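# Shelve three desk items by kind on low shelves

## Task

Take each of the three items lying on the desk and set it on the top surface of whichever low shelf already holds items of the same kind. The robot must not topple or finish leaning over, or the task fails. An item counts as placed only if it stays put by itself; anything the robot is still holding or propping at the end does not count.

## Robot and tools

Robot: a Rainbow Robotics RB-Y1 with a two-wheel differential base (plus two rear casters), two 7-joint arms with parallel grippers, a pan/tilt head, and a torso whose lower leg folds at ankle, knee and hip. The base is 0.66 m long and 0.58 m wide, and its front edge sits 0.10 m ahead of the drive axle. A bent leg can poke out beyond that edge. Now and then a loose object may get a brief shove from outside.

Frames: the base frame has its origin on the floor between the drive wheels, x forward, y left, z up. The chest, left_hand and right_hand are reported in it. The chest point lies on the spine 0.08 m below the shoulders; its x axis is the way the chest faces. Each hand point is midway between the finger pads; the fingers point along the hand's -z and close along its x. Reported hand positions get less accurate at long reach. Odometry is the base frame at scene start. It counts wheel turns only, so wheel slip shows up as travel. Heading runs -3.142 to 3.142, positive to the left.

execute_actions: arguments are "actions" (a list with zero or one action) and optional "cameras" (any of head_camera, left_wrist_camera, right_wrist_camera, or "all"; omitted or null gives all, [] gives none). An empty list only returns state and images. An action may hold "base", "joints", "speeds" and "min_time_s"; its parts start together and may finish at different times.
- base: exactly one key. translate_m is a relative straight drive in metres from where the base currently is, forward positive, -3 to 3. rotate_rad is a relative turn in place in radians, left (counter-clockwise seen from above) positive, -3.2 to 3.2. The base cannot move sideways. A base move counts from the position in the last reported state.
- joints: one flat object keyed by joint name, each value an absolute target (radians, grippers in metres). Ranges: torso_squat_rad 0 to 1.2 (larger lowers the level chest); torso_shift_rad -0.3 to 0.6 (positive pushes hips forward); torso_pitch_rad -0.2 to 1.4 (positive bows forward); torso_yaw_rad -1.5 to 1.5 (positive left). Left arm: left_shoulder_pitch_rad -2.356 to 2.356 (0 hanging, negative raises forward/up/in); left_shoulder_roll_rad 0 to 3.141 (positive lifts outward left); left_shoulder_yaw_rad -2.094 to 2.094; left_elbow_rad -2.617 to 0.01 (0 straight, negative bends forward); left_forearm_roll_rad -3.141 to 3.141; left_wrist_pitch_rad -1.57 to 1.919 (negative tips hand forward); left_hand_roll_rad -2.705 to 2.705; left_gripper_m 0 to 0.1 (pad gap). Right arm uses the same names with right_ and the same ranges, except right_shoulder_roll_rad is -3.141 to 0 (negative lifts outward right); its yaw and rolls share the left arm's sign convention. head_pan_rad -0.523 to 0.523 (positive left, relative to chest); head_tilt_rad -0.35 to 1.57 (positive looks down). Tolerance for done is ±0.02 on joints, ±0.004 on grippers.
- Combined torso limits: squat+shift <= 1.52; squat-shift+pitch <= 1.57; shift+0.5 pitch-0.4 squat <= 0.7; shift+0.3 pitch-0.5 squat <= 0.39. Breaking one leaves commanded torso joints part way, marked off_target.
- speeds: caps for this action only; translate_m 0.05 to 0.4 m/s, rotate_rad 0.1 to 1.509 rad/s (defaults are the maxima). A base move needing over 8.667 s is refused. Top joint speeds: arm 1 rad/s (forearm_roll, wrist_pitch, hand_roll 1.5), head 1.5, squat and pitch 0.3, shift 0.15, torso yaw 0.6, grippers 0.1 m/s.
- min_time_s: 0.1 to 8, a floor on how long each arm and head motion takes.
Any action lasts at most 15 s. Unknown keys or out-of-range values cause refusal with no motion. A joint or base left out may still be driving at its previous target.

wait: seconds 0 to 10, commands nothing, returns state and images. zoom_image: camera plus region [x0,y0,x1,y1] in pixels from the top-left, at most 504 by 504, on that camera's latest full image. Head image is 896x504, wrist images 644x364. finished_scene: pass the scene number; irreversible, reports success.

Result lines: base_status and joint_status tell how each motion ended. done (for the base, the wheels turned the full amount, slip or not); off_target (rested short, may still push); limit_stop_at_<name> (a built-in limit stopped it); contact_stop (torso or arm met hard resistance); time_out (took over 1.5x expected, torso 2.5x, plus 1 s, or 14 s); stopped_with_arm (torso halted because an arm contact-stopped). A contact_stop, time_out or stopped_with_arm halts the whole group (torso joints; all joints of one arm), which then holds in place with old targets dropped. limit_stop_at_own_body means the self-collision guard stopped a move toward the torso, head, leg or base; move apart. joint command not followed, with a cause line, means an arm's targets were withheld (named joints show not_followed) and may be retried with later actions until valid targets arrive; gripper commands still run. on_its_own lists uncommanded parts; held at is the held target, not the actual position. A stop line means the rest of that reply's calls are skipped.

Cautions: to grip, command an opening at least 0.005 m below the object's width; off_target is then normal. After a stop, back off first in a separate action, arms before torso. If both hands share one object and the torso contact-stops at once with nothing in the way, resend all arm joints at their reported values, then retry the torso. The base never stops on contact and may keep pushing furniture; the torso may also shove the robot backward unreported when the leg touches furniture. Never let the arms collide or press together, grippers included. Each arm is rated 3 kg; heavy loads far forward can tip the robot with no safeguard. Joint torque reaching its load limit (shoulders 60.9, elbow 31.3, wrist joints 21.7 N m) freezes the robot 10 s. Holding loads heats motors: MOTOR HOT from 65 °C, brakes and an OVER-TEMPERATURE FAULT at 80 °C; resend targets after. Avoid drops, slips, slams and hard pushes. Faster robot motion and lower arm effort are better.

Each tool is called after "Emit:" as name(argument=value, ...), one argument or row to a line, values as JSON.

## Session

Emit:
execute_actions(
  actions=[],
  cameras=["head_camera"],
)

Emit:
execute_actions(
  actions=[
    {"base":{"rotate_rad":-1.1}},
  ],
  cameras=["head_camera"],
)

Emit:
execute_actions(
  actions=[
    {"base":{"rotate_rad":-1.1}},
  ],
  cameras=["head_camera"],
)

Emit:
execute_actions(
  actions=[
    {"base":{"rotate_rad":-1.1}},
  ],
  cameras=["head_camera"],
)

Emit:
execute_actions(
  actions=[
    {"base":{"rotate_rad":-1.1}},
  ],
  cameras=["head_camera"],
)

Emit:
execute_actions(
  actions=[
    {"base":{"rotate_rad":-1.1}},
  ],
  cameras=["head_camera"],
)

Scene clock: 0.00 s.
base_odometry: x=+0.000 y=+0.000 heading=+0.000 (m, m, rad; odometry frame)
base_status: not commanded
joint_positions: torso_squat_rad=+0.350 torso_shift_rad=+0.000 torso_pitch_rad=-0.001 torso_yaw_rad=-0.001 left_shoulder_pitch_rad=+0.011 left_shoulder_roll_rad=+0.003 left_shoulder_yaw_rad=+0.031 left_elbow_rad=-0.266 left_forearm_roll_rad=-0.029 left_wrist_pitch_rad=-0.009 left_hand_roll_rad=+0.044 left_gripper_m=+0.099 right_shoulder_pitch_rad=+0.040 right_shoulder_roll_rad=+0.000 right_shoulder_yaw_rad=-0.038 right_elbow_rad=-0.150 right_forearm_roll_rad=+0.019 right_wrist_pitch_rad=-0.002 right_hand_roll_rad=+0.014 right_gripper_m=+0.100 head_pan_rad=+0.000 head_tilt_rad=+0.400
joint_status: not commanded
chest: x=-0.2285 y=+0.0009 z=+1.2474 quat_wxyz=(+1.000, -0.001, +0.000, +0.000) (m; base frame)
left_hand: x=-0.1046 y=+0.2269 z=+0.5729 quat_wxyz=(+0.991, +0.002, -0.133, +0.024) (m; base frame)
right_hand: x=-0.1837 y=-0.2241 z=+0.5640 quat_wxyz=(+0.998, -0.004, -0.057, -0.010) (m; base frame)
pictures: head_camera
Images, in order (width x height): head_camera 896x504.

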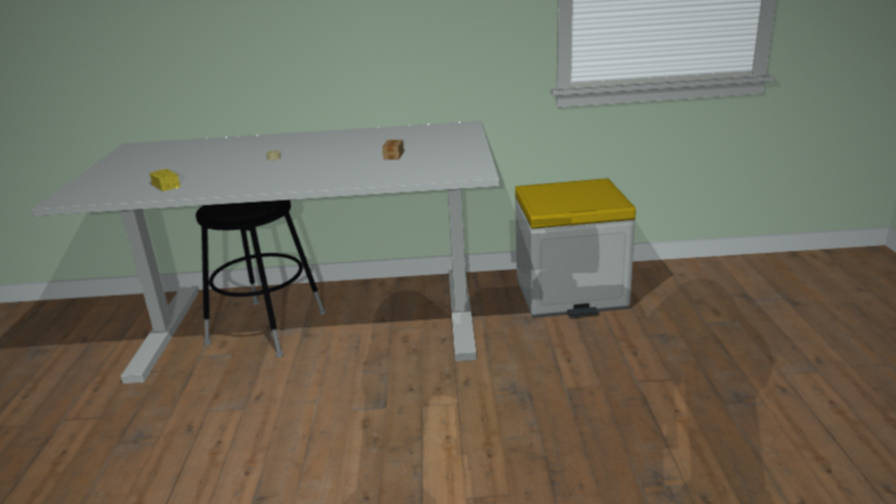

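Scene clock: 3.43 s.
base_odometry: x=+0.000 y=+0.000 heading=-1.100 (m, m, rad; odometry frame)
base_status: done
joint_positions: torso_squat_rad=+0.350 torso_shift_rad=+0.000 torso_pitch_rad=-0.001 torso_yaw_rad=-0.001 left_shoulder_pitch_rad=+0.011 left_shoulder_roll_rad=+0.003 left_shoulder_yaw_rad=+0.031 left_elbow_rad=-0.266 left_forearm_roll_rad=-0.029 left_wrist_pitch_rad=-0.009 left_hand_roll_rad=+0.044 left_gripper_m=+0.099 right_shoulder_pitch_rad=+0.040 right_shoulder_roll_rad=+0.000 right_shoulder_yaw_rad=-0.038 right_elbow_rad=-0.150 right_forearm_roll_rad=+0.019 right_wrist_pitch_rad=-0.002 right_hand_roll_rad=+0.014 right_gripper_m=+0.100 head_pan_rad=+0.000 head_tilt_rad=+0.400
joint_status: not commanded
chest: x=-0.2286 y=+0.0009 z=+1.2474 quat_wxyz=(+1.000, -0.001, +0.000, +0.000) (m; base frame)
left_hand: x=-0.1046 y=+0.2268 z=+0.5729 quat_wxyz=(+0.991, +0.002, -0.133, +0.024) (m; base frame)
right_hand: x=-0.1837 y=-0.2241 z=+0.5640 quat_wxyz=(+0.998, -0.004, -0.057, -0.010) (m; base frame)
pictures: head_camera
Images, in order (width x height): head_camera 896x504.

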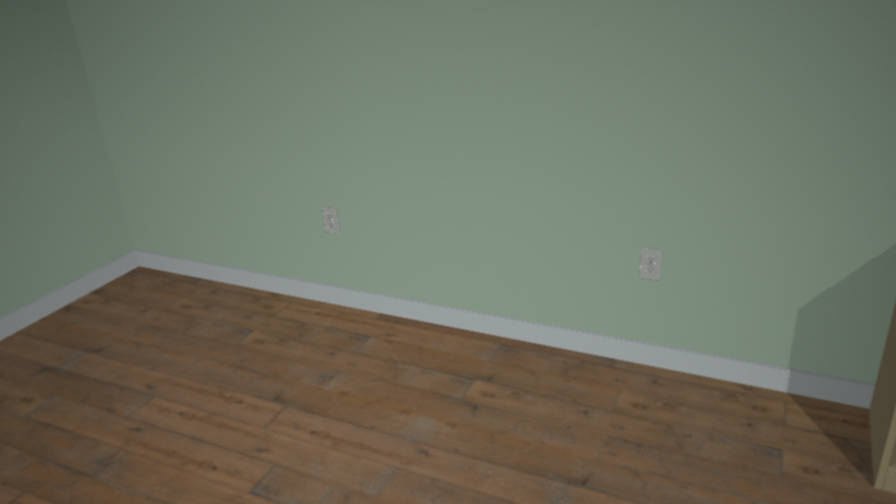

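Scene clock: 6.87 s.
base_odometry: x=+0.000 y=+0.000 heading=-2.199 (m, m, rad; odometry frame)
base_status: done
joint_positions: torso_squat_rad=+0.350 torso_shift_rad=+0.000 torso_pitch_rad=-0.001 torso_yaw_rad=-0.001 left_shoulder_pitch_rad=+0.011 left_shoulder_roll_rad=+0.003 left_shoulder_yaw_rad=+0.031 left_elbow_rad=-0.266 left_forearm_roll_rad=-0.029 left_wrist_pitch_rad=-0.009 left_hand_roll_rad=+0.044 left_gripper_m=+0.099 right_shoulder_pitch_rad=+0.040 right_shoulder_roll_rad=+0.000 right_shoulder_yaw_rad=-0.038 right_elbow_rad=-0.150 right_forearm_roll_rad=+0.019 right_wrist_pitch_rad=-0.002 right_hand_roll_rad=+0.014 right_gripper_m=+0.100 head_pan_rad=+0.000 head_tilt_rad=+0.400
joint_status: not commanded
chest: x=-0.2286 y=+0.0010 z=+1.2474 quat_wxyz=(+1.000, -0.001, +0.000, +0.000) (m; base frame)
left_hand: x=-0.1046 y=+0.2268 z=+0.5729 quat_wxyz=(+0.991, +0.002, -0.133, +0.024) (m; base frame)
right_hand: x=-0.1837 y=-0.2241 z=+0.5640 quat_wxyz=(+0.998, -0.004, -0.057, -0.010) (m; base frame)
pictures: head_camera
Images, in order (width x height): head_camera 896x504.

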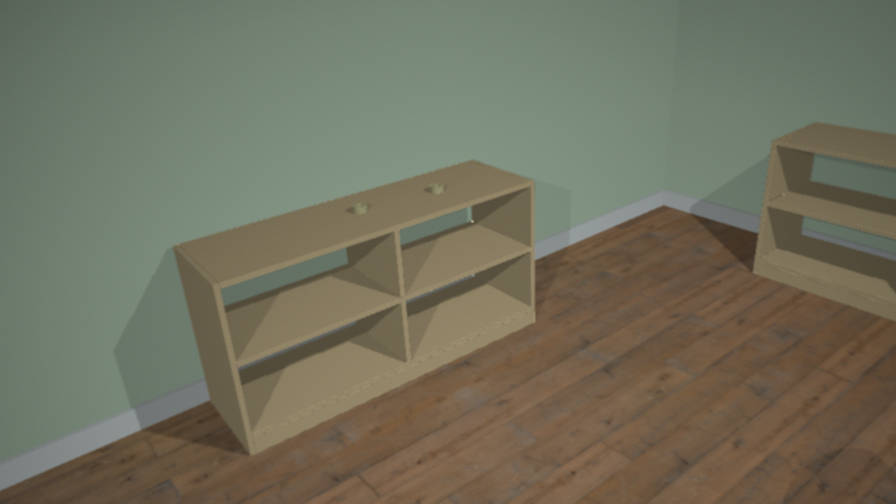

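Scene clock: 10.30 s.
base_odometry: x=+0.000 y=+0.000 heading=+2.985 (m, m, rad; odometry frame)
base_status: done
joint_positions: torso_squat_rad=+0.350 torso_shift_rad=+0.000 torso_pitch_rad=-0.001 torso_yaw_rad=-0.001 left_shoulder_pitch_rad=+0.011 left_shoulder_roll_rad=+0.003 left_shoulder_yaw_rad=+0.031 left_elbow_rad=-0.266 left_forearm_roll_rad=-0.029 left_wrist_pitch_rad=-0.009 left_hand_roll_rad=+0.044 left_gripper_m=+0.099 right_shoulder_pitch_rad=+0.040 right_shoulder_roll_rad=+0.000 right_shoulder_yaw_rad=-0.038 right_elbow_rad=-0.150 right_forearm_roll_rad=+0.019 right_wrist_pitch_rad=-0.002 right_hand_roll_rad=+0.014 right_gripper_m=+0.100 head_pan_rad=+0.000 head_tilt_rad=+0.400
joint_status: not commanded
chest: x=-0.2286 y=+0.0010 z=+1.2474 quat_wxyz=(+1.000, -0.001, +0.000, +0.000) (m; base frame)
left_hand: x=-0.1046 y=+0.2268 z=+0.5729 quat_wxyz=(+0.991, +0.002, -0.133, +0.024) (m; base frame)
right_hand: x=-0.1837 y=-0.2241 z=+0.5640 quat_wxyz=(+0.998, -0.004, -0.057, -0.010) (m; base frame)
pictures: head_camera
Images, in order (width x height): head_camera 896x504.

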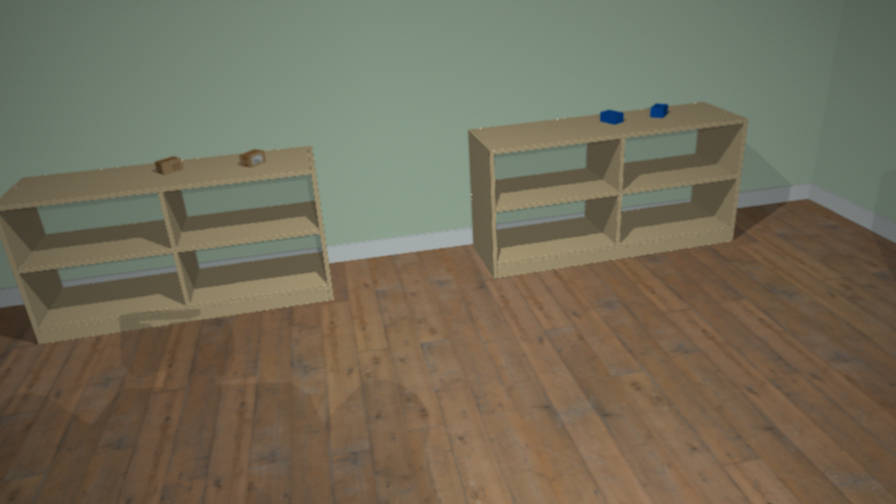

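Scene clock: 13.73 s.
base_odometry: x=+0.000 y=+0.000 heading=+1.885 (m, m, rad; odometry frame)
base_status: done
joint_positions: torso_squat_rad=+0.350 torso_shift_rad=+0.000 torso_pitch_rad=-0.001 torso_yaw_rad=-0.001 left_shoulder_pitch_rad=+0.011 left_shoulder_roll_rad=+0.003 left_shoulder_yaw_rad=+0.031 left_elbow_rad=-0.266 left_forearm_roll_rad=-0.029 left_wrist_pitch_rad=-0.009 left_hand_roll_rad=+0.044 left_gripper_m=+0.099 right_shoulder_pitch_rad=+0.040 right_shoulder_roll_rad=+0.000 right_shoulder_yaw_rad=-0.038 right_elbow_rad=-0.150 right_forearm_roll_rad=+0.019 right_wrist_pitch_rad=-0.002 right_hand_roll_rad=+0.014 right_gripper_m=+0.100 head_pan_rad=+0.000 head_tilt_rad=+0.400
joint_status: not commanded
chest: x=-0.2286 y=+0.0010 z=+1.2474 quat_wxyz=(+1.000, -0.001, +0.000, +0.000) (m; base frame)
left_hand: x=-0.1046 y=+0.2268 z=+0.5729 quat_wxyz=(+0.991, +0.002, -0.133, +0.024) (m; base frame)
right_hand: x=-0.1837 y=-0.2241 z=+0.5640 quat_wxyz=(+0.998, -0.004, -0.057, -0.010) (m; base frame)
pictures: head_camera
Images, in order (width x height): head_camera 896x504.

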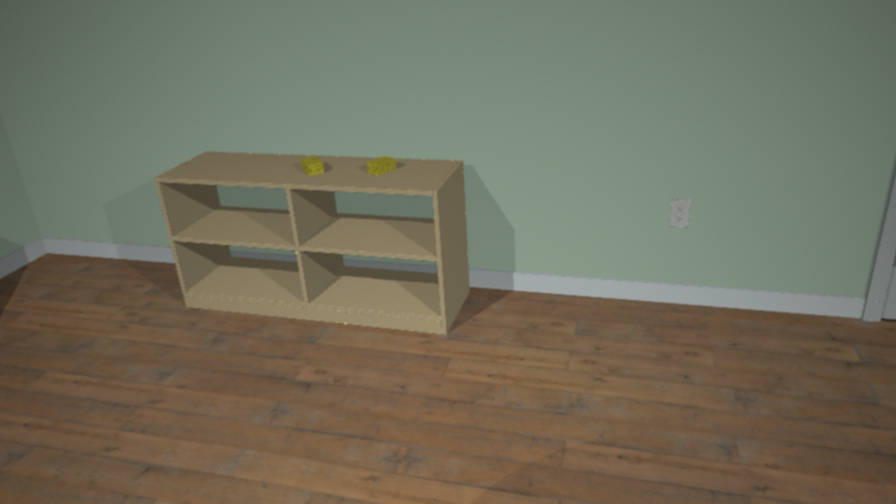

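Scene clock: 17.17 s.
base_odometry: x=+0.000 y=+0.000 heading=+0.786 (m, m, rad; odometry frame)
base_status: done
joint_positions: torso_squat_rad=+0.350 torso_shift_rad=+0.000 torso_pitch_rad=-0.001 torso_yaw_rad=-0.001 left_shoulder_pitch_rad=+0.011 left_shoulder_roll_rad=+0.003 left_shoulder_yaw_rad=+0.031 left_elbow_rad=-0.266 left_forearm_roll_rad=-0.029 left_wrist_pitch_rad=-0.009 left_hand_roll_rad=+0.044 left_gripper_m=+0.099 right_shoulder_pitch_rad=+0.040 right_shoulder_roll_rad=+0.000 right_shoulder_yaw_rad=-0.038 right_elbow_rad=-0.150 right_forearm_roll_rad=+0.019 right_wrist_pitch_rad=-0.002 right_hand_roll_rad=+0.014 right_gripper_m=+0.100 head_pan_rad=+0.000 head_tilt_rad=+0.400
joint_status: not commanded
chest: x=-0.2286 y=+0.0010 z=+1.2474 quat_wxyz=(+1.000, -0.001, +0.000, +0.000) (m; base frame)
left_hand: x=-0.1046 y=+0.2268 z=+0.5729 quat_wxyz=(+0.991, +0.002, -0.133, +0.024) (m; base frame)
right_hand: x=-0.1837 y=-0.2241 z=+0.5640 quat_wxyz=(+0.998, -0.004, -0.057, -0.010) (m; base frame)
pictures: head_camera
Images, in order (width x height): head_camera 896x504.

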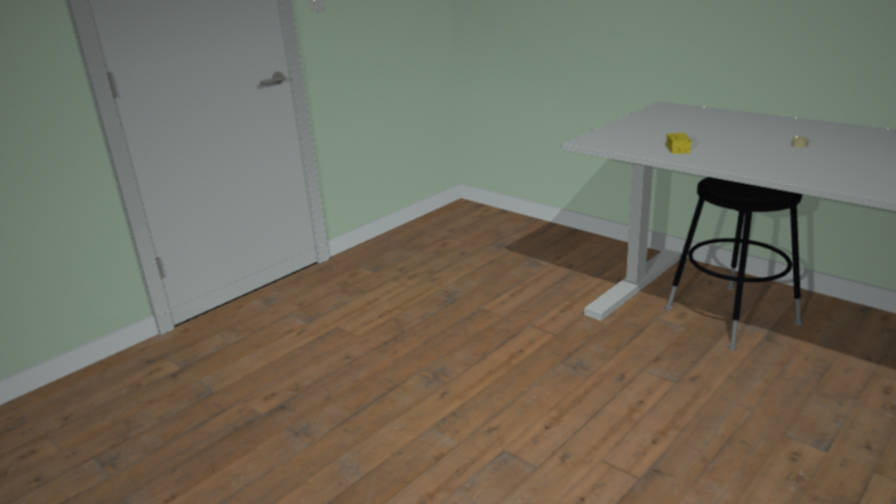

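Emit:
execute_actions(
  actions=[
    {"base":{"rotate_rad":-0.586},"joints":{"left_shoulder_pitch_rad":-1.4,"left_elbow_rad":-0.5,"left_wrist_pitch_rad":1.9,"left_shoulder_roll_rad":0.2,"right_shoulder_pitch_rad":-1.4,"right_elbow_rad":-0.5,"right_wrist_pitch_rad":1.9,"right_shoulder_roll_rad":-0.2,"head_tilt_rad":0.7}},
  ],
  cameras=[],
)

Emit:
execute_actions(
  actions=[
    {"base":{"translate_m":1.6},"joints":{"torso_squat_rad":0.9,"torso_shift_rad":0.25}},
  ],
)

Scene clock: 25.33 s.
base_odometry: x=+0.000 y=+0.000 heading=+0.200 (m, m, rad; odometry frame)
base_status: done
joint_positions: torso_squat_rad=+0.350 torso_shift_rad=+0.000 torso_pitch_rad=-0.001 torso_yaw_rad=-0.001 left_shoulder_pitch_rad=-1.400 left_shoulder_roll_rad=+0.200 left_shoulder_yaw_rad=+0.031 left_elbow_rad=-0.500 left_forearm_roll_rad=-0.029 left_wrist_pitch_rad=+1.900 left_hand_roll_rad=+0.044 left_gripper_m=+0.099 right_shoulder_pitch_rad=-1.400 right_shoulder_roll_rad=-0.200 right_shoulder_yaw_rad=-0.038 right_elbow_rad=-0.500 right_forearm_roll_rad=+0.019 right_wrist_pitch_rad=+1.900 right_hand_roll_rad=+0.014 right_gripper_m=+0.100 head_pan_rad=+0.000 head_tilt_rad=+0.700
joint_status: all done
chest: x=-0.2286 y=+0.0010 z=+1.2474 quat_wxyz=(+1.000, -0.001, +0.000, +0.000) (m; base frame)
left_hand: x=+0.2955 y=+0.2117 z=+1.1195 quat_wxyz=(+0.986, +0.158, +0.008, -0.044) (m; base frame)
right_hand: x=+0.2950 y=-0.2083 z=+1.1196 quat_wxyz=(+0.986, -0.152, +0.013, +0.072) (m; base frame)
pictures: none
No camera images: the call's "cameras" was empty. Leave "cameras" out to get every camera's image.

Scene clock: 30.77 s.
base_odometry: x=+1.568 y=+0.318 heading=+0.200 (m, m, rad; odometry frame)
base_status: done
joint_positions: torso_squat_rad=+0.900 torso_shift_rad=+0.250 torso_pitch_rad=-0.001 torso_yaw_rad=-0.001 left_shoulder_pitch_rad=-1.400 left_shoulder_roll_rad=+0.200 left_shoulder_yaw_rad=+0.031 left_elbow_rad=-0.500 left_forearm_roll_rad=-0.029 left_wrist_pitch_rad=+1.900 left_hand_roll_rad=+0.044 left_gripper_m=+0.099 right_shoulder_pitch_rad=-1.400 right_shoulder_roll_rad=-0.200 right_shoulder_yaw_rad=-0.038 right_elbow_rad=-0.500 right_forearm_roll_rad=+0.019 right_wrist_pitch_rad=+1.900 right_hand_roll_rad=+0.014 right_gripper_m=+0.100 head_pan_rad=+0.000 head_tilt_rad=+0.700
joint_status: all done
chest: x=-0.1206 y=+0.0008 z=+1.0115 quat_wxyz=(+1.000, -0.001, +0.000, +0.000) (m; base frame)
left_hand: x=+0.4035 y=+0.2116 z=+0.8834 quat_wxyz=(+0.986, +0.158, +0.008, -0.044) (m; base frame)
right_hand: x=+0.4030 y=-0.2085 z=+0.8835 quat_wxyz=(+0.986, -0.152, +0.013, +0.072) (m; base frame)
pictures: head_camera, left_wrist_camera, right_wrist_camera
Images, in order (width x height): head_camera 896x504, left_wrist_camera 644x364, right_wrist_camera 644x364.

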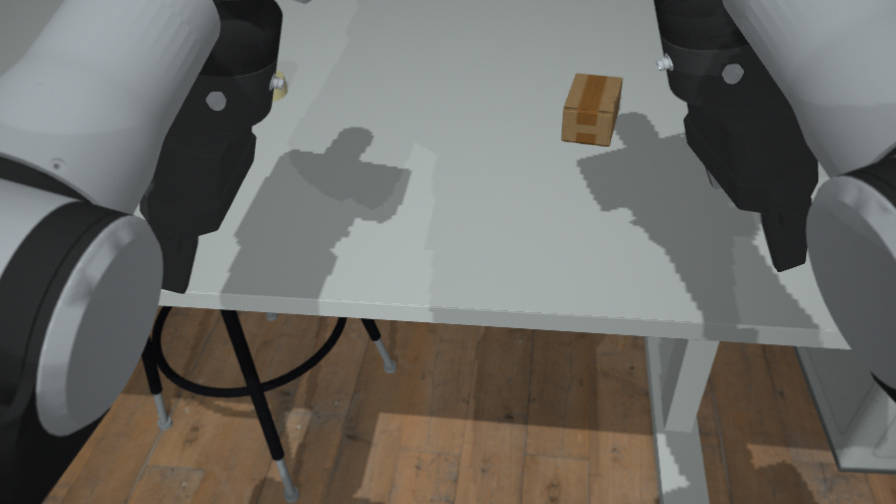

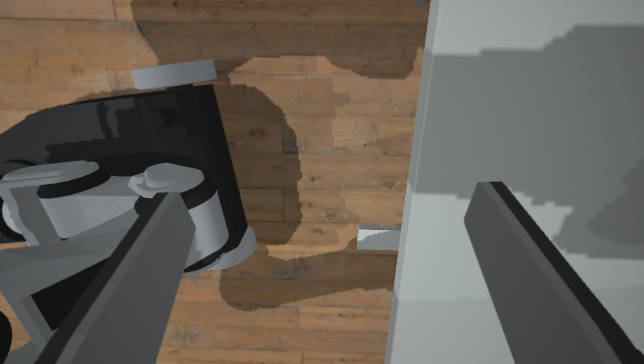

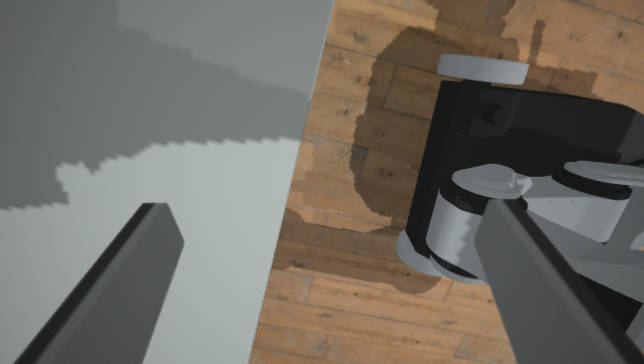

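Emit:
execute_actions(
  actions=[
    {"base":{"translate_m":0.28},"joints":{"right_hand_roll_rad":1.57,"right_shoulder_roll_rad":-0.12}},
  ],
  cameras=["left_wrist_camera","right_wrist_camera"],
)

Scene clock: 35.20 s.
base_odometry: x=+1.842 y=+0.374 heading=+0.200 (m, m, rad; odometry frame)
base_status: done
joint_positions: torso_squat_rad=+0.900 torso_shift_rad=+0.250 torso_pitch_rad=-0.001 torso_yaw_rad=-0.001 left_shoulder_pitch_rad=-1.400 left_shoulder_roll_rad=+0.200 left_shoulder_yaw_rad=+0.031 left_elbow_rad=-0.500 left_forearm_roll_rad=-0.029 left_wrist_pitch_rad=+1.900 left_hand_roll_rad=+0.044 left_gripper_m=+0.099 right_shoulder_pitch_rad=-1.400 right_shoulder_roll_rad=-0.120 right_shoulder_yaw_rad=-0.038 right_elbow_rad=-0.500 right_forearm_roll_rad=+0.019 right_wrist_pitch_rad=+1.900 right_hand_roll_rad=+1.570 right_gripper_m=+0.100 head_pan_rad=+0.000 head_tilt_rad=+0.700
joint_status: all done
chest: x=-0.1205 y=+0.0008 z=+1.0115 quat_wxyz=(+1.000, -0.001, +0.000, +0.000) (m; base frame)
left_hand: x=+0.4035 y=+0.2116 z=+0.8834 quat_wxyz=(+0.986, +0.158, +0.008, -0.044) (m; base frame)
right_hand: x=+0.3949 y=-0.1672 z=+0.8699 quat_wxyz=(+0.622, -0.089, +0.116, +0.769) (m; base frame)
pictures: left_wrist_camera, right_wrist_camera
Images, in order (width x height): left_wrist_camera 644x364, right_wrist_camera 644x364.

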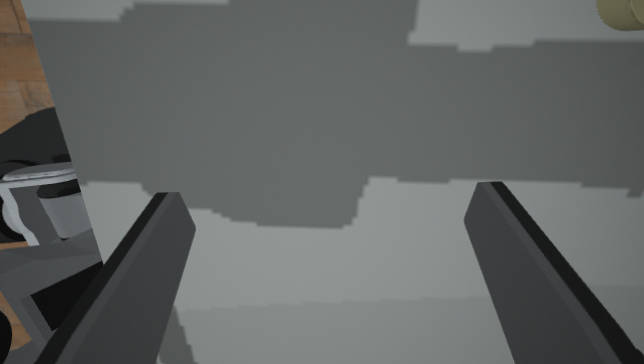

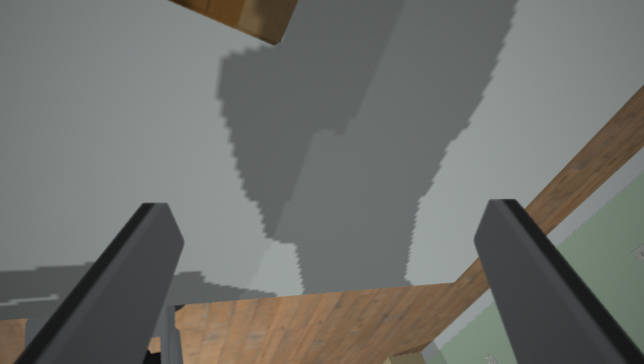

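Emit:
execute_actions(
  actions=[
    {"base":{"translate_m":0.12},"joints":{"right_shoulder_roll_rad":-0.05,"left_shoulder_roll_rad":0.3}},
  ],
  cameras=["left_wrist_camera","right_wrist_camera"],
)

Scene clock: 38.97 s.
base_odometry: x=+1.960 y=+0.398 heading=+0.200 (m, m, rad; odometry frame)
base_status: done
joint_positions: torso_squat_rad=+0.900 torso_shift_rad=+0.250 torso_pitch_rad=-0.001 torso_yaw_rad=-0.001 left_shoulder_pitch_rad=-1.400 left_shoulder_roll_rad=+0.300 left_shoulder_yaw_rad=+0.031 left_elbow_rad=-0.500 left_forearm_roll_rad=-0.029 left_wrist_pitch_rad=+1.900 left_hand_roll_rad=+0.044 left_gripper_m=+0.099 right_shoulder_pitch_rad=-1.400 right_shoulder_roll_rad=-0.050 right_shoulder_yaw_rad=-0.038 right_elbow_rad=-0.500 right_forearm_roll_rad=+0.019 right_wrist_pitch_rad=+1.900 right_hand_roll_rad=+1.570 right_gripper_m=+0.100 head_pan_rad=+0.000 head_tilt_rad=+0.700
joint_status: all done
chest: x=-0.1206 y=+0.0008 z=+1.0115 quat_wxyz=(+1.000, -0.001, +0.000, +0.000) (m; base frame)
left_hand: x=+0.4086 y=+0.2640 z=+0.9014 quat_wxyz=(+0.986, +0.167, -0.001, +0.005) (m; base frame)
right_hand: x=+0.3849 y=-0.1312 z=+0.8585 quat_wxyz=(+0.596, -0.080, +0.116, +0.790) (m; base frame)
pictures: left_wrist_camera, right_wrist_camera
Images, in order (width x height): left_wrist_camera 644x364, right_wrist_camera 644x364.

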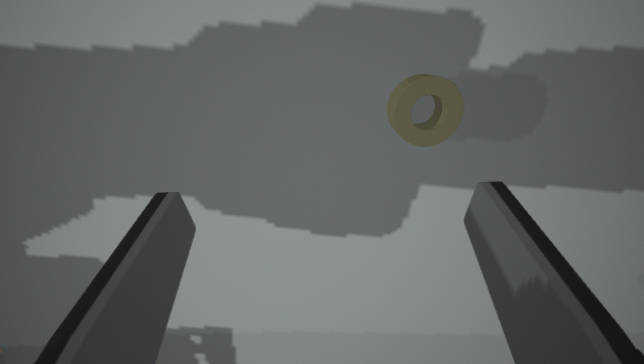

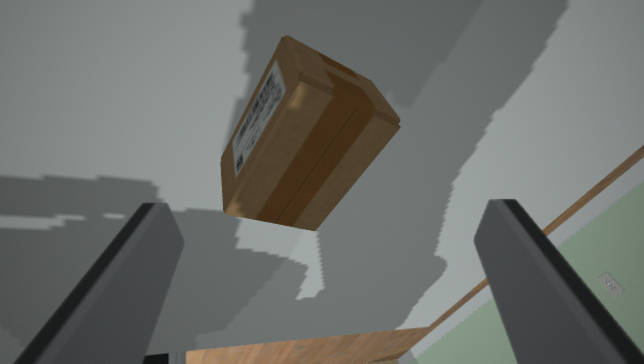

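Emit:
execute_actions(
  actions=[
    {"joints":{"right_hand_roll_rad":1.2,"right_shoulder_pitch_rad":-1.3,"right_wrist_pitch_rad":1.8}},
  ],
  cameras=["right_wrist_camera"],
)

Scene clock: 42.33 s.
base_odometry: x=+1.960 y=+0.398 heading=+0.200 (m, m, rad; odometry frame)
base_status: not commanded
joint_positions: torso_squat_rad=+0.900 torso_shift_rad=+0.250 torso_pitch_rad=-0.001 torso_yaw_rad=-0.001 left_shoulder_pitch_rad=-1.400 left_shoulder_roll_rad=+0.300 left_shoulder_yaw_rad=+0.031 left_elbow_rad=-0.500 left_forearm_roll_rad=-0.029 left_wrist_pitch_rad=+1.900 left_hand_roll_rad=+0.044 left_gripper_m=+0.099 right_shoulder_pitch_rad=-1.300 right_shoulder_roll_rad=-0.050 right_shoulder_yaw_rad=-0.038 right_elbow_rad=-0.500 right_forearm_roll_rad=+0.019 right_wrist_pitch_rad=+1.800 right_hand_roll_rad=+1.200 right_gripper_m=+0.100 head_pan_rad=+0.000 head_tilt_rad=+0.700
joint_status: all done
chest: x=-0.1206 y=+0.0008 z=+1.0115 quat_wxyz=(+1.000, -0.001, +0.000, +0.000) (m; base frame)
left_hand: x=+0.4086 y=+0.2639 z=+0.9014 quat_wxyz=(+0.986, +0.167, -0.001, +0.005) (m; base frame)
right_hand: x=+0.3856 y=-0.1426 z=+0.8091 quat_wxyz=(+0.736, -0.089, +0.091, +0.665) (m; base frame)
pictures: right_wrist_camera
Images, in order (width x height): right_wrist_camera 644x364.

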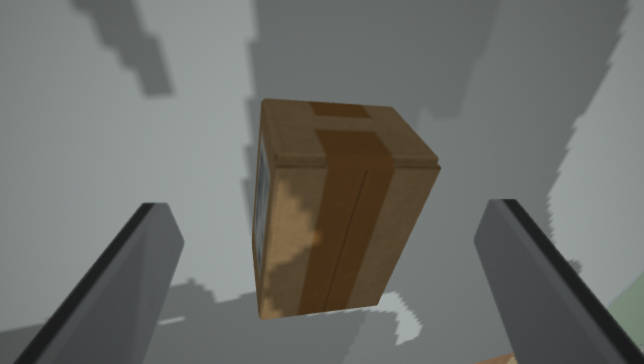

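Emit:
execute_actions(
  actions=[
    {"joints":{"right_shoulder_pitch_rad":-1.23,"right_wrist_pitch_rad":1.73,"right_hand_roll_rad":1.1}},
  ],
  cameras=[],
)

Emit:
execute_actions(
  actions=[
    {"joints":{"right_gripper_m":0.0}},
  ],
  cameras=["right_wrist_camera"],
)

Scene clock: 45.37 s.
base_odometry: x=+1.960 y=+0.398 heading=+0.200 (m, m, rad; odometry frame)
base_status: not commanded
joint_positions: torso_squat_rad=+0.900 torso_shift_rad=+0.250 torso_pitch_rad=-0.001 torso_yaw_rad=-0.001 left_shoulder_pitch_rad=-1.400 left_shoulder_roll_rad=+0.300 left_shoulder_yaw_rad=+0.031 left_elbow_rad=-0.500 left_forearm_roll_rad=-0.029 left_wrist_pitch_rad=+1.900 left_hand_roll_rad=+0.044 left_gripper_m=+0.099 right_shoulder_pitch_rad=-1.230 right_shoulder_roll_rad=-0.050 right_shoulder_yaw_rad=-0.038 right_elbow_rad=-0.500 right_forearm_roll_rad=+0.019 right_wrist_pitch_rad=+1.730 right_hand_roll_rad=+1.100 right_gripper_m=+0.100 head_pan_rad=+0.000 head_tilt_rad=+0.700
joint_status: all done
chest: x=-0.1206 y=+0.0008 z=+1.0115 quat_wxyz=(+1.000, -0.001, +0.000, +0.000) (m; base frame)
left_hand: x=+0.4086 y=+0.2639 z=+0.9014 quat_wxyz=(+0.986, +0.167, -0.001, +0.005) (m; base frame)
right_hand: x=+0.3831 y=-0.1507 z=+0.7745 quat_wxyz=(+0.771, -0.086, +0.081, +0.625) (m; base frame)
pictures: none
No camera images: the call's "cameras" was empty. Leave "cameras" out to get every camera's image.

Scene clock: 46.87 s.
base_odometry: x=+1.960 y=+0.398 heading=+0.200 (m, m, rad; odometry frame)
base_status: not commanded
joint_positions: torso_squat_rad=+0.900 torso_shift_rad=+0.250 torso_pitch_rad=-0.001 torso_yaw_rad=-0.001 left_shoulder_pitch_rad=-1.400 left_shoulder_roll_rad=+0.300 left_shoulder_yaw_rad=+0.031 left_elbow_rad=-0.500 left_forearm_roll_rad=-0.029 left_wrist_pitch_rad=+1.900 left_hand_roll_rad=+0.044 left_gripper_m=+0.099 right_shoulder_pitch_rad=-1.230 right_shoulder_roll_rad=-0.050 right_shoulder_yaw_rad=-0.038 right_elbow_rad=-0.500 right_forearm_roll_rad=+0.019 right_wrist_pitch_rad=+1.730 right_hand_roll_rad=+1.100 right_gripper_m=+0.065 head_pan_rad=+0.000 head_tilt_rad=+0.700
joint_status: right_gripper_m off_target (ended at +0.065, target +0.000)
chest: x=-0.1206 y=+0.0008 z=+1.0115 quat_wxyz=(+1.000, -0.001, +0.000, +0.000) (m; base frame)
left_hand: x=+0.4086 y=+0.2639 z=+0.9014 quat_wxyz=(+0.986, +0.167, -0.001, +0.005) (m; base frame)
right_hand: x=+0.3831 y=-0.1507 z=+0.7745 quat_wxyz=(+0.771, -0.086, +0.081, +0.625) (m; base frame)
pictures: right_wrist_camera
Images, in order (width x height): right_wrist_camera 644x364.

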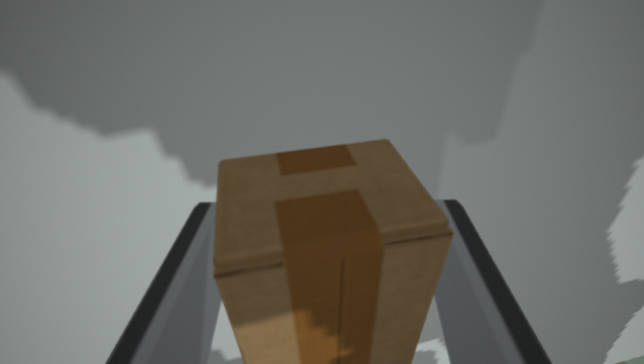

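Held. Lift; go for the ring (forward 0.05, lower).

Emit:
execute_actions(
  actions=[
    {"base":{"translate_m":0.05},"joints":{"right_shoulder_pitch_rad":-1.55,"right_shoulder_roll_rad":-0.2,"right_gripper_m":0.04,"left_shoulder_pitch_rad":-1.3,"left_wrist_pitch_rad":1.8,"left_shoulder_roll_rad":0.33}},
  ],
  cameras=["left_wrist_camera"],
)

Scene clock: 50.50 s.
base_odometry: x=+2.009 y=+0.407 heading=+0.200 (m, m, rad; odometry frame)
base_status: done
joint_positions: torso_squat_rad=+0.900 torso_shift_rad=+0.250 torso_pitch_rad=-0.001 torso_yaw_rad=-0.001 left_shoulder_pitch_rad=-1.300 left_shoulder_roll_rad=+0.330 left_shoulder_yaw_rad=+0.031 left_elbow_rad=-0.500 left_forearm_roll_rad=-0.029 left_wrist_pitch_rad=+1.800 left_hand_roll_rad=+0.044 left_gripper_m=+0.099 right_shoulder_pitch_rad=-1.550 right_shoulder_roll_rad=-0.200 right_shoulder_yaw_rad=-0.038 right_elbow_rad=-0.500 right_forearm_roll_rad=+0.019 right_wrist_pitch_rad=+1.730 right_hand_roll_rad=+1.100 right_gripper_m=+0.065 head_pan_rad=+0.000 head_tilt_rad=+0.700
joint_status: right_gripper_m off_target (ended at +0.065, target +0.040); the others done
chest: x=-0.1206 y=+0.0008 z=+1.0115 quat_wxyz=(+1.000, -0.001, +0.000, +0.000) (m; base frame)
left_hand: x=+0.4101 y=+0.2975 z=+0.8570 quat_wxyz=(+0.985, +0.169, -0.003, +0.020) (m; base frame)
right_hand: x=+0.4636 y=-0.1731 z=+0.9659 quat_wxyz=(+0.782, -0.203, -0.045, +0.588) (m; base frame)
pictures: left_wrist_camera
Images, in order (width x height): left_wrist_camera 644x364.

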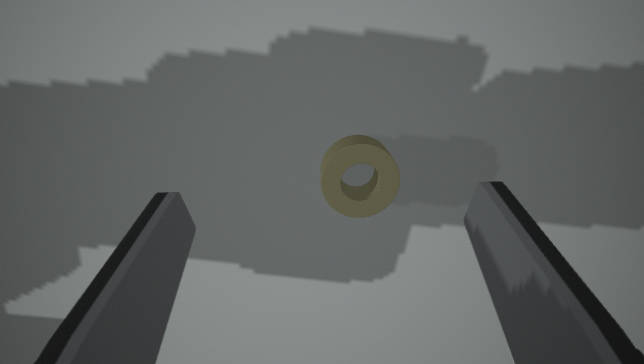

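Emit:
execute_actions(
  actions=[
    {"joints":{"left_shoulder_pitch_rad":-1.14,"left_wrist_pitch_rad":1.64,"left_shoulder_roll_rad":0.3}},
  ],
  cameras=["left_wrist_camera"],
)

Scene clock: 53.07 s.
base_odometry: x=+2.009 y=+0.407 heading=+0.200 (m, m, rad; odometry frame)
base_status: not commanded
joint_positions: torso_squat_rad=+0.900 torso_shift_rad=+0.250 torso_pitch_rad=-0.001 torso_yaw_rad=-0.001 left_shoulder_pitch_rad=-1.140 left_shoulder_roll_rad=+0.300 left_shoulder_yaw_rad=+0.031 left_elbow_rad=-0.500 left_forearm_roll_rad=-0.029 left_wrist_pitch_rad=+1.640 left_hand_roll_rad=+0.044 left_gripper_m=+0.099 right_shoulder_pitch_rad=-1.550 right_shoulder_roll_rad=-0.200 right_shoulder_yaw_rad=-0.038 right_elbow_rad=-0.500 right_forearm_roll_rad=+0.019 right_wrist_pitch_rad=+1.730 right_hand_roll_rad=+1.100 right_gripper_m=+0.065 head_pan_rad=+0.000 head_tilt_rad=+0.700
joint_status: all done
chest: x=-0.1206 y=+0.0008 z=+1.0115 quat_wxyz=(+1.000, -0.001, +0.000, +0.000) (m; base frame)
left_hand: x=+0.4003 y=+0.3089 z=+0.7716 quat_wxyz=(+0.987, +0.163, -0.001, +0.007) (m; base frame)
right_hand: x=+0.4635 y=-0.1730 z=+0.9659 quat_wxyz=(+0.781, -0.203, -0.045, +0.588) (m; base frame)
pictures: left_wrist_camera
Images, in order (width x height): left_wrist_camera 644x364.

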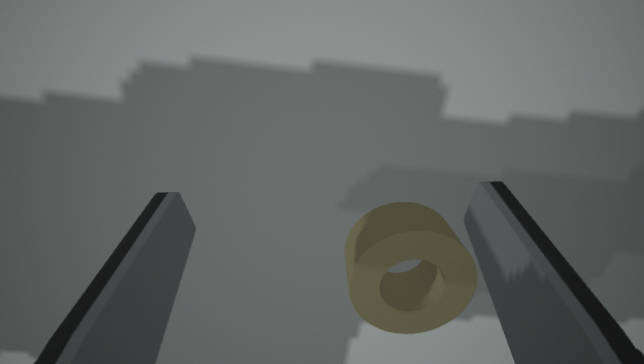

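Emit:
execute_actions(
  actions=[
    {"base":{"translate_m":0.02},"joints":{"left_shoulder_pitch_rad":-1.11,"left_shoulder_roll_rad":0.26}},
  ],
  cameras=[],
)

Emit:
execute_actions(
  actions=[
    {"joints":{"left_gripper_m":0.0}},
  ],
  cameras=["left_wrist_camera"],
)

Scene clock: 57.77 s.
base_odometry: x=+2.023 y=+0.410 heading=+0.188 (m, m, rad; odometry frame)
base_status: translate_m time_out (by the wheels' count: +0.015 of +0.020)
joint_positions: torso_squat_rad=+0.901 torso_shift_rad=+0.248 torso_pitch_rad=-0.003 torso_yaw_rad=-0.001 left_shoulder_pitch_rad=-1.110 left_shoulder_roll_rad=+0.260 left_shoulder_yaw_rad=+0.031 left_elbow_rad=-0.500 left_forearm_roll_rad=-0.029 left_wrist_pitch_rad=+1.640 left_hand_roll_rad=+0.044 left_gripper_m=+0.099 right_shoulder_pitch_rad=-1.550 right_shoulder_roll_rad=-0.200 right_shoulder_yaw_rad=-0.038 right_elbow_rad=-0.500 right_forearm_roll_rad=+0.019 right_wrist_pitch_rad=+1.730 right_hand_roll_rad=+1.100 right_gripper_m=+0.065 head_pan_rad=+0.000 head_tilt_rad=+0.700
joint_status: all done
chest: x=-0.1221 y=+0.0006 z=+1.0112 quat_wxyz=(+1.000, -0.001, -0.002, +0.000) (m; base frame)
left_hand: x=+0.3883 y=+0.2908 z=+0.7509 quat_wxyz=(+0.988, +0.155, +0.015, -0.008) (m; base frame)
right_hand: x=+0.4621 y=-0.1732 z=+0.9669 quat_wxyz=(+0.781, -0.203, -0.046, +0.588) (m; base frame)
pictures: none
No camera images: the call's "cameras" was empty. Leave "cameras" out to get every camera's image.

not run: a stop came earlier in this reply.

Emit:
execute_actions(
  actions=[
    {"joints":{"left_gripper_m":0.0}},
  ],
  cameras=["left_wrist_camera"],
)

Scene clock: 60.70 s.
base_odometry: x=+2.023 y=+0.410 heading=+0.188 (m, m, rad; odometry frame)
base_status: not commanded
joint_positions: torso_squat_rad=+0.901 torso_shift_rad=+0.249 torso_pitch_rad=-0.003 torso_yaw_rad=-0.001 left_shoulder_pitch_rad=-1.110 left_shoulder_roll_rad=+0.260 left_shoulder_yaw_rad=+0.031 left_elbow_rad=-0.500 left_forearm_roll_rad=-0.029 left_wrist_pitch_rad=+1.640 left_hand_roll_rad=+0.044 left_gripper_m=+0.000 right_shoulder_pitch_rad=-1.550 right_shoulder_roll_rad=-0.200 right_shoulder_yaw_rad=-0.038 right_elbow_rad=-0.500 right_forearm_roll_rad=+0.019 right_wrist_pitch_rad=+1.730 right_hand_roll_rad=+1.100 right_gripper_m=+0.065 head_pan_rad=+0.000 head_tilt_rad=+0.700
joint_status: all done
chest: x=-0.1221 y=+0.0006 z=+1.0112 quat_wxyz=(+1.000, -0.001, -0.002, +0.000) (m; base frame)
left_hand: x=+0.3882 y=+0.2908 z=+0.7508 quat_wxyz=(+0.988, +0.155, +0.015, -0.008) (m; base frame)
right_hand: x=+0.4621 y=-0.1732 z=+0.9668 quat_wxyz=(+0.781, -0.203, -0.046, +0.588) (m; base frame)
pictures: left_wrist_camera
Images, in order (width x height): left_wrist_camera 644x364.

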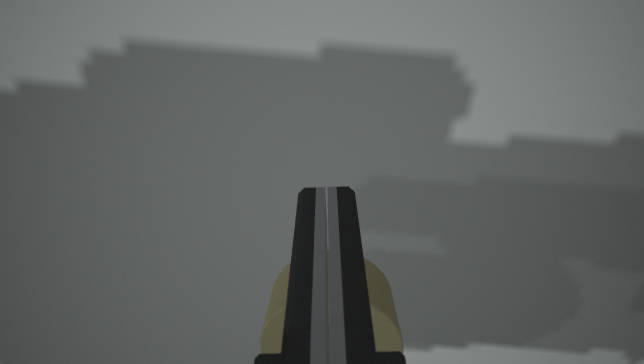

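Emit:
execute_actions(
  actions=[
    {"joints":{"left_gripper_m":0.1,"left_shoulder_roll_rad":0.16,"left_shoulder_pitch_rad":-1.14}},
  ],
  cameras=["left_wrist_camera"],
)

Emit:
execute_actions(
  actions=[
    {"joints":{"left_gripper_m":0.0}},
  ],
  cameras=["left_wrist_camera"],
)

Scene clock: 66.50 s.
base_odometry: x=+2.024 y=+0.410 heading=+0.188 (m, m, rad; odometry frame)
base_status: not commanded
joint_positions: torso_squat_rad=+0.901 torso_shift_rad=+0.248 torso_pitch_rad=-0.004 torso_yaw_rad=-0.001 left_shoulder_pitch_rad=-1.143 left_shoulder_roll_rad=+0.161 left_shoulder_yaw_rad=+0.031 left_elbow_rad=-0.502 left_forearm_roll_rad=-0.030 left_wrist_pitch_rad=+1.640 left_hand_roll_rad=+0.044 left_gripper_m=+0.099 right_shoulder_pitch_rad=-1.550 right_shoulder_roll_rad=-0.200 right_shoulder_yaw_rad=-0.038 right_elbow_rad=-0.500 right_forearm_roll_rad=+0.019 right_wrist_pitch_rad=+1.730 right_hand_roll_rad=+1.100 right_gripper_m=+0.065 head_pan_rad=+0.000 head_tilt_rad=+0.700
joint_status: all done
chest: x=-0.1223 y=+0.0006 z=+1.0113 quat_wxyz=(+1.000, -0.001, -0.002, +0.000) (m; base frame)
left_hand: x=+0.3924 y=+0.2276 z=+0.7501 quat_wxyz=(+0.989, +0.135, +0.007, -0.055) (m; base frame)
right_hand: x=+0.4619 y=-0.1732 z=+0.9671 quat_wxyz=(+0.781, -0.204, -0.046, +0.588) (m; base frame)
pictures: left_wrist_camera
Images, in order (width x height): left_wrist_camera 644x364.

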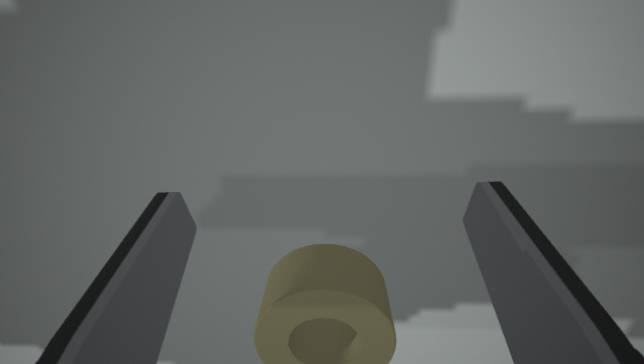

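Scene clock: 67.97 s.
base_odometry: x=+2.024 y=+0.410 heading=+0.188 (m, m, rad; odometry frame)
base_status: not commanded
joint_positions: torso_squat_rad=+0.901 torso_shift_rad=+0.248 torso_pitch_rad=-0.004 torso_yaw_rad=-0.001 left_shoulder_pitch_rad=-1.143 left_shoulder_roll_rad=+0.161 left_shoulder_yaw_rad=+0.031 left_elbow_rad=-0.502 left_forearm_roll_rad=-0.029 left_wrist_pitch_rad=+1.640 left_hand_roll_rad=+0.044 left_gripper_m=+0.000 right_shoulder_pitch_rad=-1.550 right_shoulder_roll_rad=-0.200 right_shoulder_yaw_rad=-0.038 right_elbow_rad=-0.500 right_forearm_roll_rad=+0.019 right_wrist_pitch_rad=+1.730 right_hand_roll_rad=+1.100 right_gripper_m=+0.065 head_pan_rad=+0.000 head_tilt_rad=+0.700
joint_status: all done
chest: x=-0.1222 y=+0.0006 z=+1.0113 quat_wxyz=(+1.000, -0.001, -0.002, +0.000) (m; base frame)
left_hand: x=+0.3922 y=+0.2274 z=+0.7496 quat_wxyz=(+0.989, +0.134, +0.007, -0.055) (m; base frame)
right_hand: x=+0.4620 y=-0.1732 z=+0.9671 quat_wxyz=(+0.781, -0.203, -0.046, +0.588) (m; base frame)
pictures: left_wrist_camera
Images, in order (width x height): left_wrist_camera 644x364.

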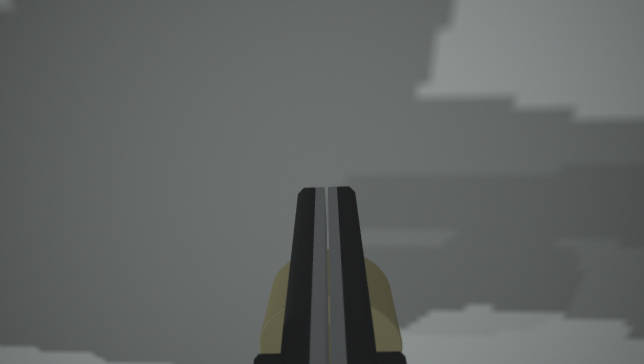

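Emit:
execute_actions(
  actions=[
    {"joints":{"left_gripper_m":0.1}},
  ],
  cameras=[],
)

Emit:
execute_actions(
  actions=[
    {"joints":{"left_shoulder_roll_rad":0.08,"left_shoulder_pitch_rad":-1.18}},
  ],
  cameras=["left_wrist_camera"],
)

Scene clock: 71.60 s.
base_odometry: x=+2.024 y=+0.410 heading=+0.188 (m, m, rad; odometry frame)
base_status: not commanded
joint_positions: torso_squat_rad=+0.901 torso_shift_rad=+0.248 torso_pitch_rad=-0.004 torso_yaw_rad=-0.001 left_shoulder_pitch_rad=-1.143 left_shoulder_roll_rad=+0.161 left_shoulder_yaw_rad=+0.031 left_elbow_rad=-0.502 left_forearm_roll_rad=-0.029 left_wrist_pitch_rad=+1.640 left_hand_roll_rad=+0.044 left_gripper_m=+0.099 right_shoulder_pitch_rad=-1.550 right_shoulder_roll_rad=-0.200 right_shoulder_yaw_rad=-0.038 right_elbow_rad=-0.500 right_forearm_roll_rad=+0.019 right_wrist_pitch_rad=+1.730 right_hand_roll_rad=+1.100 right_gripper_m=+0.065 head_pan_rad=+0.000 head_tilt_rad=+0.700
joint_status: all done
chest: x=-0.1223 y=+0.0006 z=+1.0113 quat_wxyz=(+1.000, -0.001, -0.002, +0.000) (m; base frame)
left_hand: x=+0.3924 y=+0.2274 z=+0.7501 quat_wxyz=(+0.989, +0.135, +0.007, -0.055) (m; base frame)
right_hand: x=+0.4619 y=-0.1732 z=+0.9672 quat_wxyz=(+0.781, -0.204, -0.046, +0.588) (m; base frame)
pictures: none
No camera images: the call's "cameras" was empty. Leave "cameras" out to get every camera's image.

Scene clock: 72.23 s.
base_odometry: x=+2.023 y=+0.410 heading=+0.188 (m, m, rad; odometry frame)
base_status: not commanded
joint_positions: torso_squat_rad=+0.901 torso_shift_rad=+0.248 torso_pitch_rad=-0.003 torso_yaw_rad=-0.001 left_shoulder_pitch_rad=-1.180 left_shoulder_roll_rad=+0.080 left_shoulder_yaw_rad=+0.031 left_elbow_rad=-0.500 left_forearm_roll_rad=-0.029 left_wrist_pitch_rad=+1.640 left_hand_roll_rad=+0.044 left_gripper_m=+0.099 right_shoulder_pitch_rad=-1.550 right_shoulder_roll_rad=-0.200 right_shoulder_yaw_rad=-0.038 right_elbow_rad=-0.500 right_forearm_roll_rad=+0.019 right_wrist_pitch_rad=+1.730 right_hand_roll_rad=+1.100 right_gripper_m=+0.065 head_pan_rad=+0.000 head_tilt_rad=+0.700
joint_status: all done
chest: x=-0.1221 y=+0.0007 z=+1.0113 quat_wxyz=(+1.000, -0.001, -0.002, +0.000) (m; base frame)
left_hand: x=+0.3935 y=+0.1740 z=+0.7547 quat_wxyz=(+0.988, +0.119, -0.003, -0.096) (m; base frame)
right_hand: x=+0.4621 y=-0.1732 z=+0.9669 quat_wxyz=(+0.781, -0.203, -0.046, +0.588) (m; base frame)
pictures: left_wrist_camera
Images, in order (width x height): left_wrist_camera 644x364.

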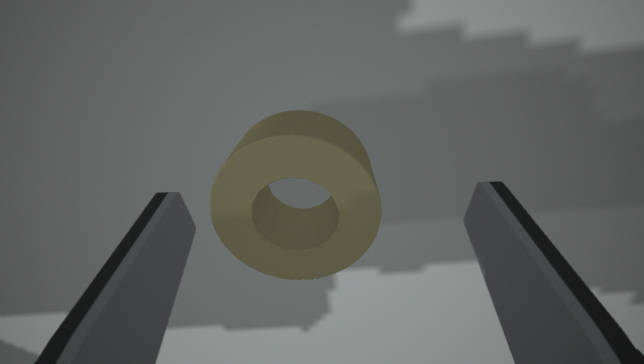

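Emit:
execute_actions(
  actions=[
    {"joints":{"left_gripper_m":0.0}},
  ],
  cameras=["left_wrist_camera"],
)

Scene clock: 75.00 s.
base_odometry: x=+2.023 y=+0.410 heading=+0.188 (m, m, rad; odometry frame)
base_status: not commanded
joint_positions: torso_squat_rad=+0.901 torso_shift_rad=+0.248 torso_pitch_rad=-0.003 torso_yaw_rad=-0.001 left_shoulder_pitch_rad=-1.180 left_shoulder_roll_rad=+0.080 left_shoulder_yaw_rad=+0.031 left_elbow_rad=-0.500 left_forearm_roll_rad=-0.029 left_wrist_pitch_rad=+1.640 left_hand_roll_rad=+0.044 left_gripper_m=+0.048 right_shoulder_pitch_rad=-1.550 right_shoulder_roll_rad=-0.200 right_shoulder_yaw_rad=-0.038 right_elbow_rad=-0.500 right_forearm_roll_rad=+0.019 right_wrist_pitch_rad=+1.730 right_hand_roll_rad=+1.100 right_gripper_m=+0.065 head_pan_rad=+0.000 head_tilt_rad=+0.700
joint_status: left_gripper_m off_target (ended at +0.048, target +0.000)
chest: x=-0.1221 y=+0.0007 z=+1.0113 quat_wxyz=(+1.000, -0.001, -0.002, +0.000) (m; base frame)
left_hand: x=+0.3935 y=+0.1740 z=+0.7547 quat_wxyz=(+0.988, +0.119, -0.003, -0.096) (m; base frame)
right_hand: x=+0.4621 y=-0.1732 z=+0.9669 quat_wxyz=(+0.781, -0.203, -0.046, +0.588) (m; base frame)
pictures: left_wrist_camera
Images, in order (width x height): left_wrist_camera 644x364.

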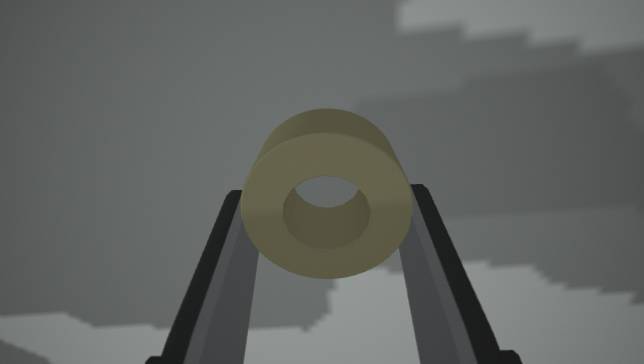

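Emit:
execute_actions(
  actions=[
    {"base":{"translate_m":-0.5},"joints":{"left_shoulder_pitch_rad":-1.45,"left_shoulder_roll_rad":0.2,"left_gripper_m":0.03,"torso_squat_rad":0.5,"torso_shift_rad":0.0}},
  ],
  cameras=[],
)

Emit:
execute_actions(
  actions=[
    {"base":{"rotate_rad":-2.79}},
  ],
  cameras=[],
)

Emit:
execute_actions(
  actions=[
    {"base":{"translate_m":2.8}},
  ],
  cameras=[],
)

Emit:
execute_actions(
  actions=[
    {"base":{"rotate_rad":1.0}},
  ],
  cameras=["head_camera"],
)

Scene clock: 84.97 s.
base_odometry: x=+1.532 y=+0.317 heading=+0.187 (m, m, rad; odometry frame)
base_status: done
joint_positions: torso_squat_rad=+0.900 torso_shift_rad=+0.247 torso_pitch_rad=-0.003 torso_yaw_rad=-0.001 left_shoulder_pitch_rad=-1.450 left_shoulder_roll_rad=+0.200 left_shoulder_yaw_rad=+0.031 left_elbow_rad=-0.500 left_forearm_roll_rad=-0.029 left_wrist_pitch_rad=+1.640 left_hand_roll_rad=+0.044 left_gripper_m=+0.048 right_shoulder_pitch_rad=-1.550 right_shoulder_roll_rad=-0.200 right_shoulder_yaw_rad=-0.038 right_elbow_rad=-0.500 right_forearm_roll_rad=+0.019 right_wrist_pitch_rad=+1.730 right_hand_roll_rad=+1.100 right_gripper_m=+0.065 head_pan_rad=+0.000 head_tilt_rad=+0.700
joint_status: torso_squat_rad contact_stop (moved -0.001 of -0.401); torso_shift_rad contact_stop (moved -0.001 of -0.248); left_gripper_m off_target (ended at +0.048, target +0.030); the others done
on_its_own: torso_squat_rad is held at +0.900, not at your +0.500, since a contact_stop; torso_shift_rad is held at +0.247, not at your +0.000, since a contact_stop
chest: x=-0.1225 y=+0.0008 z=+1.0119 quat_wxyz=(+1.000, -0.001, -0.002, +0.000) (m; base frame)
left_hand: x=+0.4691 y=+0.1919 z=+0.9179 quat_wxyz=(+0.976, +0.146, -0.145, -0.069) (m; base frame)
right_hand: x=+0.4617 y=-0.1731 z=+0.9677 quat_wxyz=(+0.781, -0.204, -0.046, +0.588) (m; base frame)
pictures: none
No camera images: the call's "cameras" was empty. Leave "cameras" out to get every camera's image.

not run: a stop came earlier in this reply.

not run: a stop came earlier in this reply.

not run: a stop came earlier in this reply.


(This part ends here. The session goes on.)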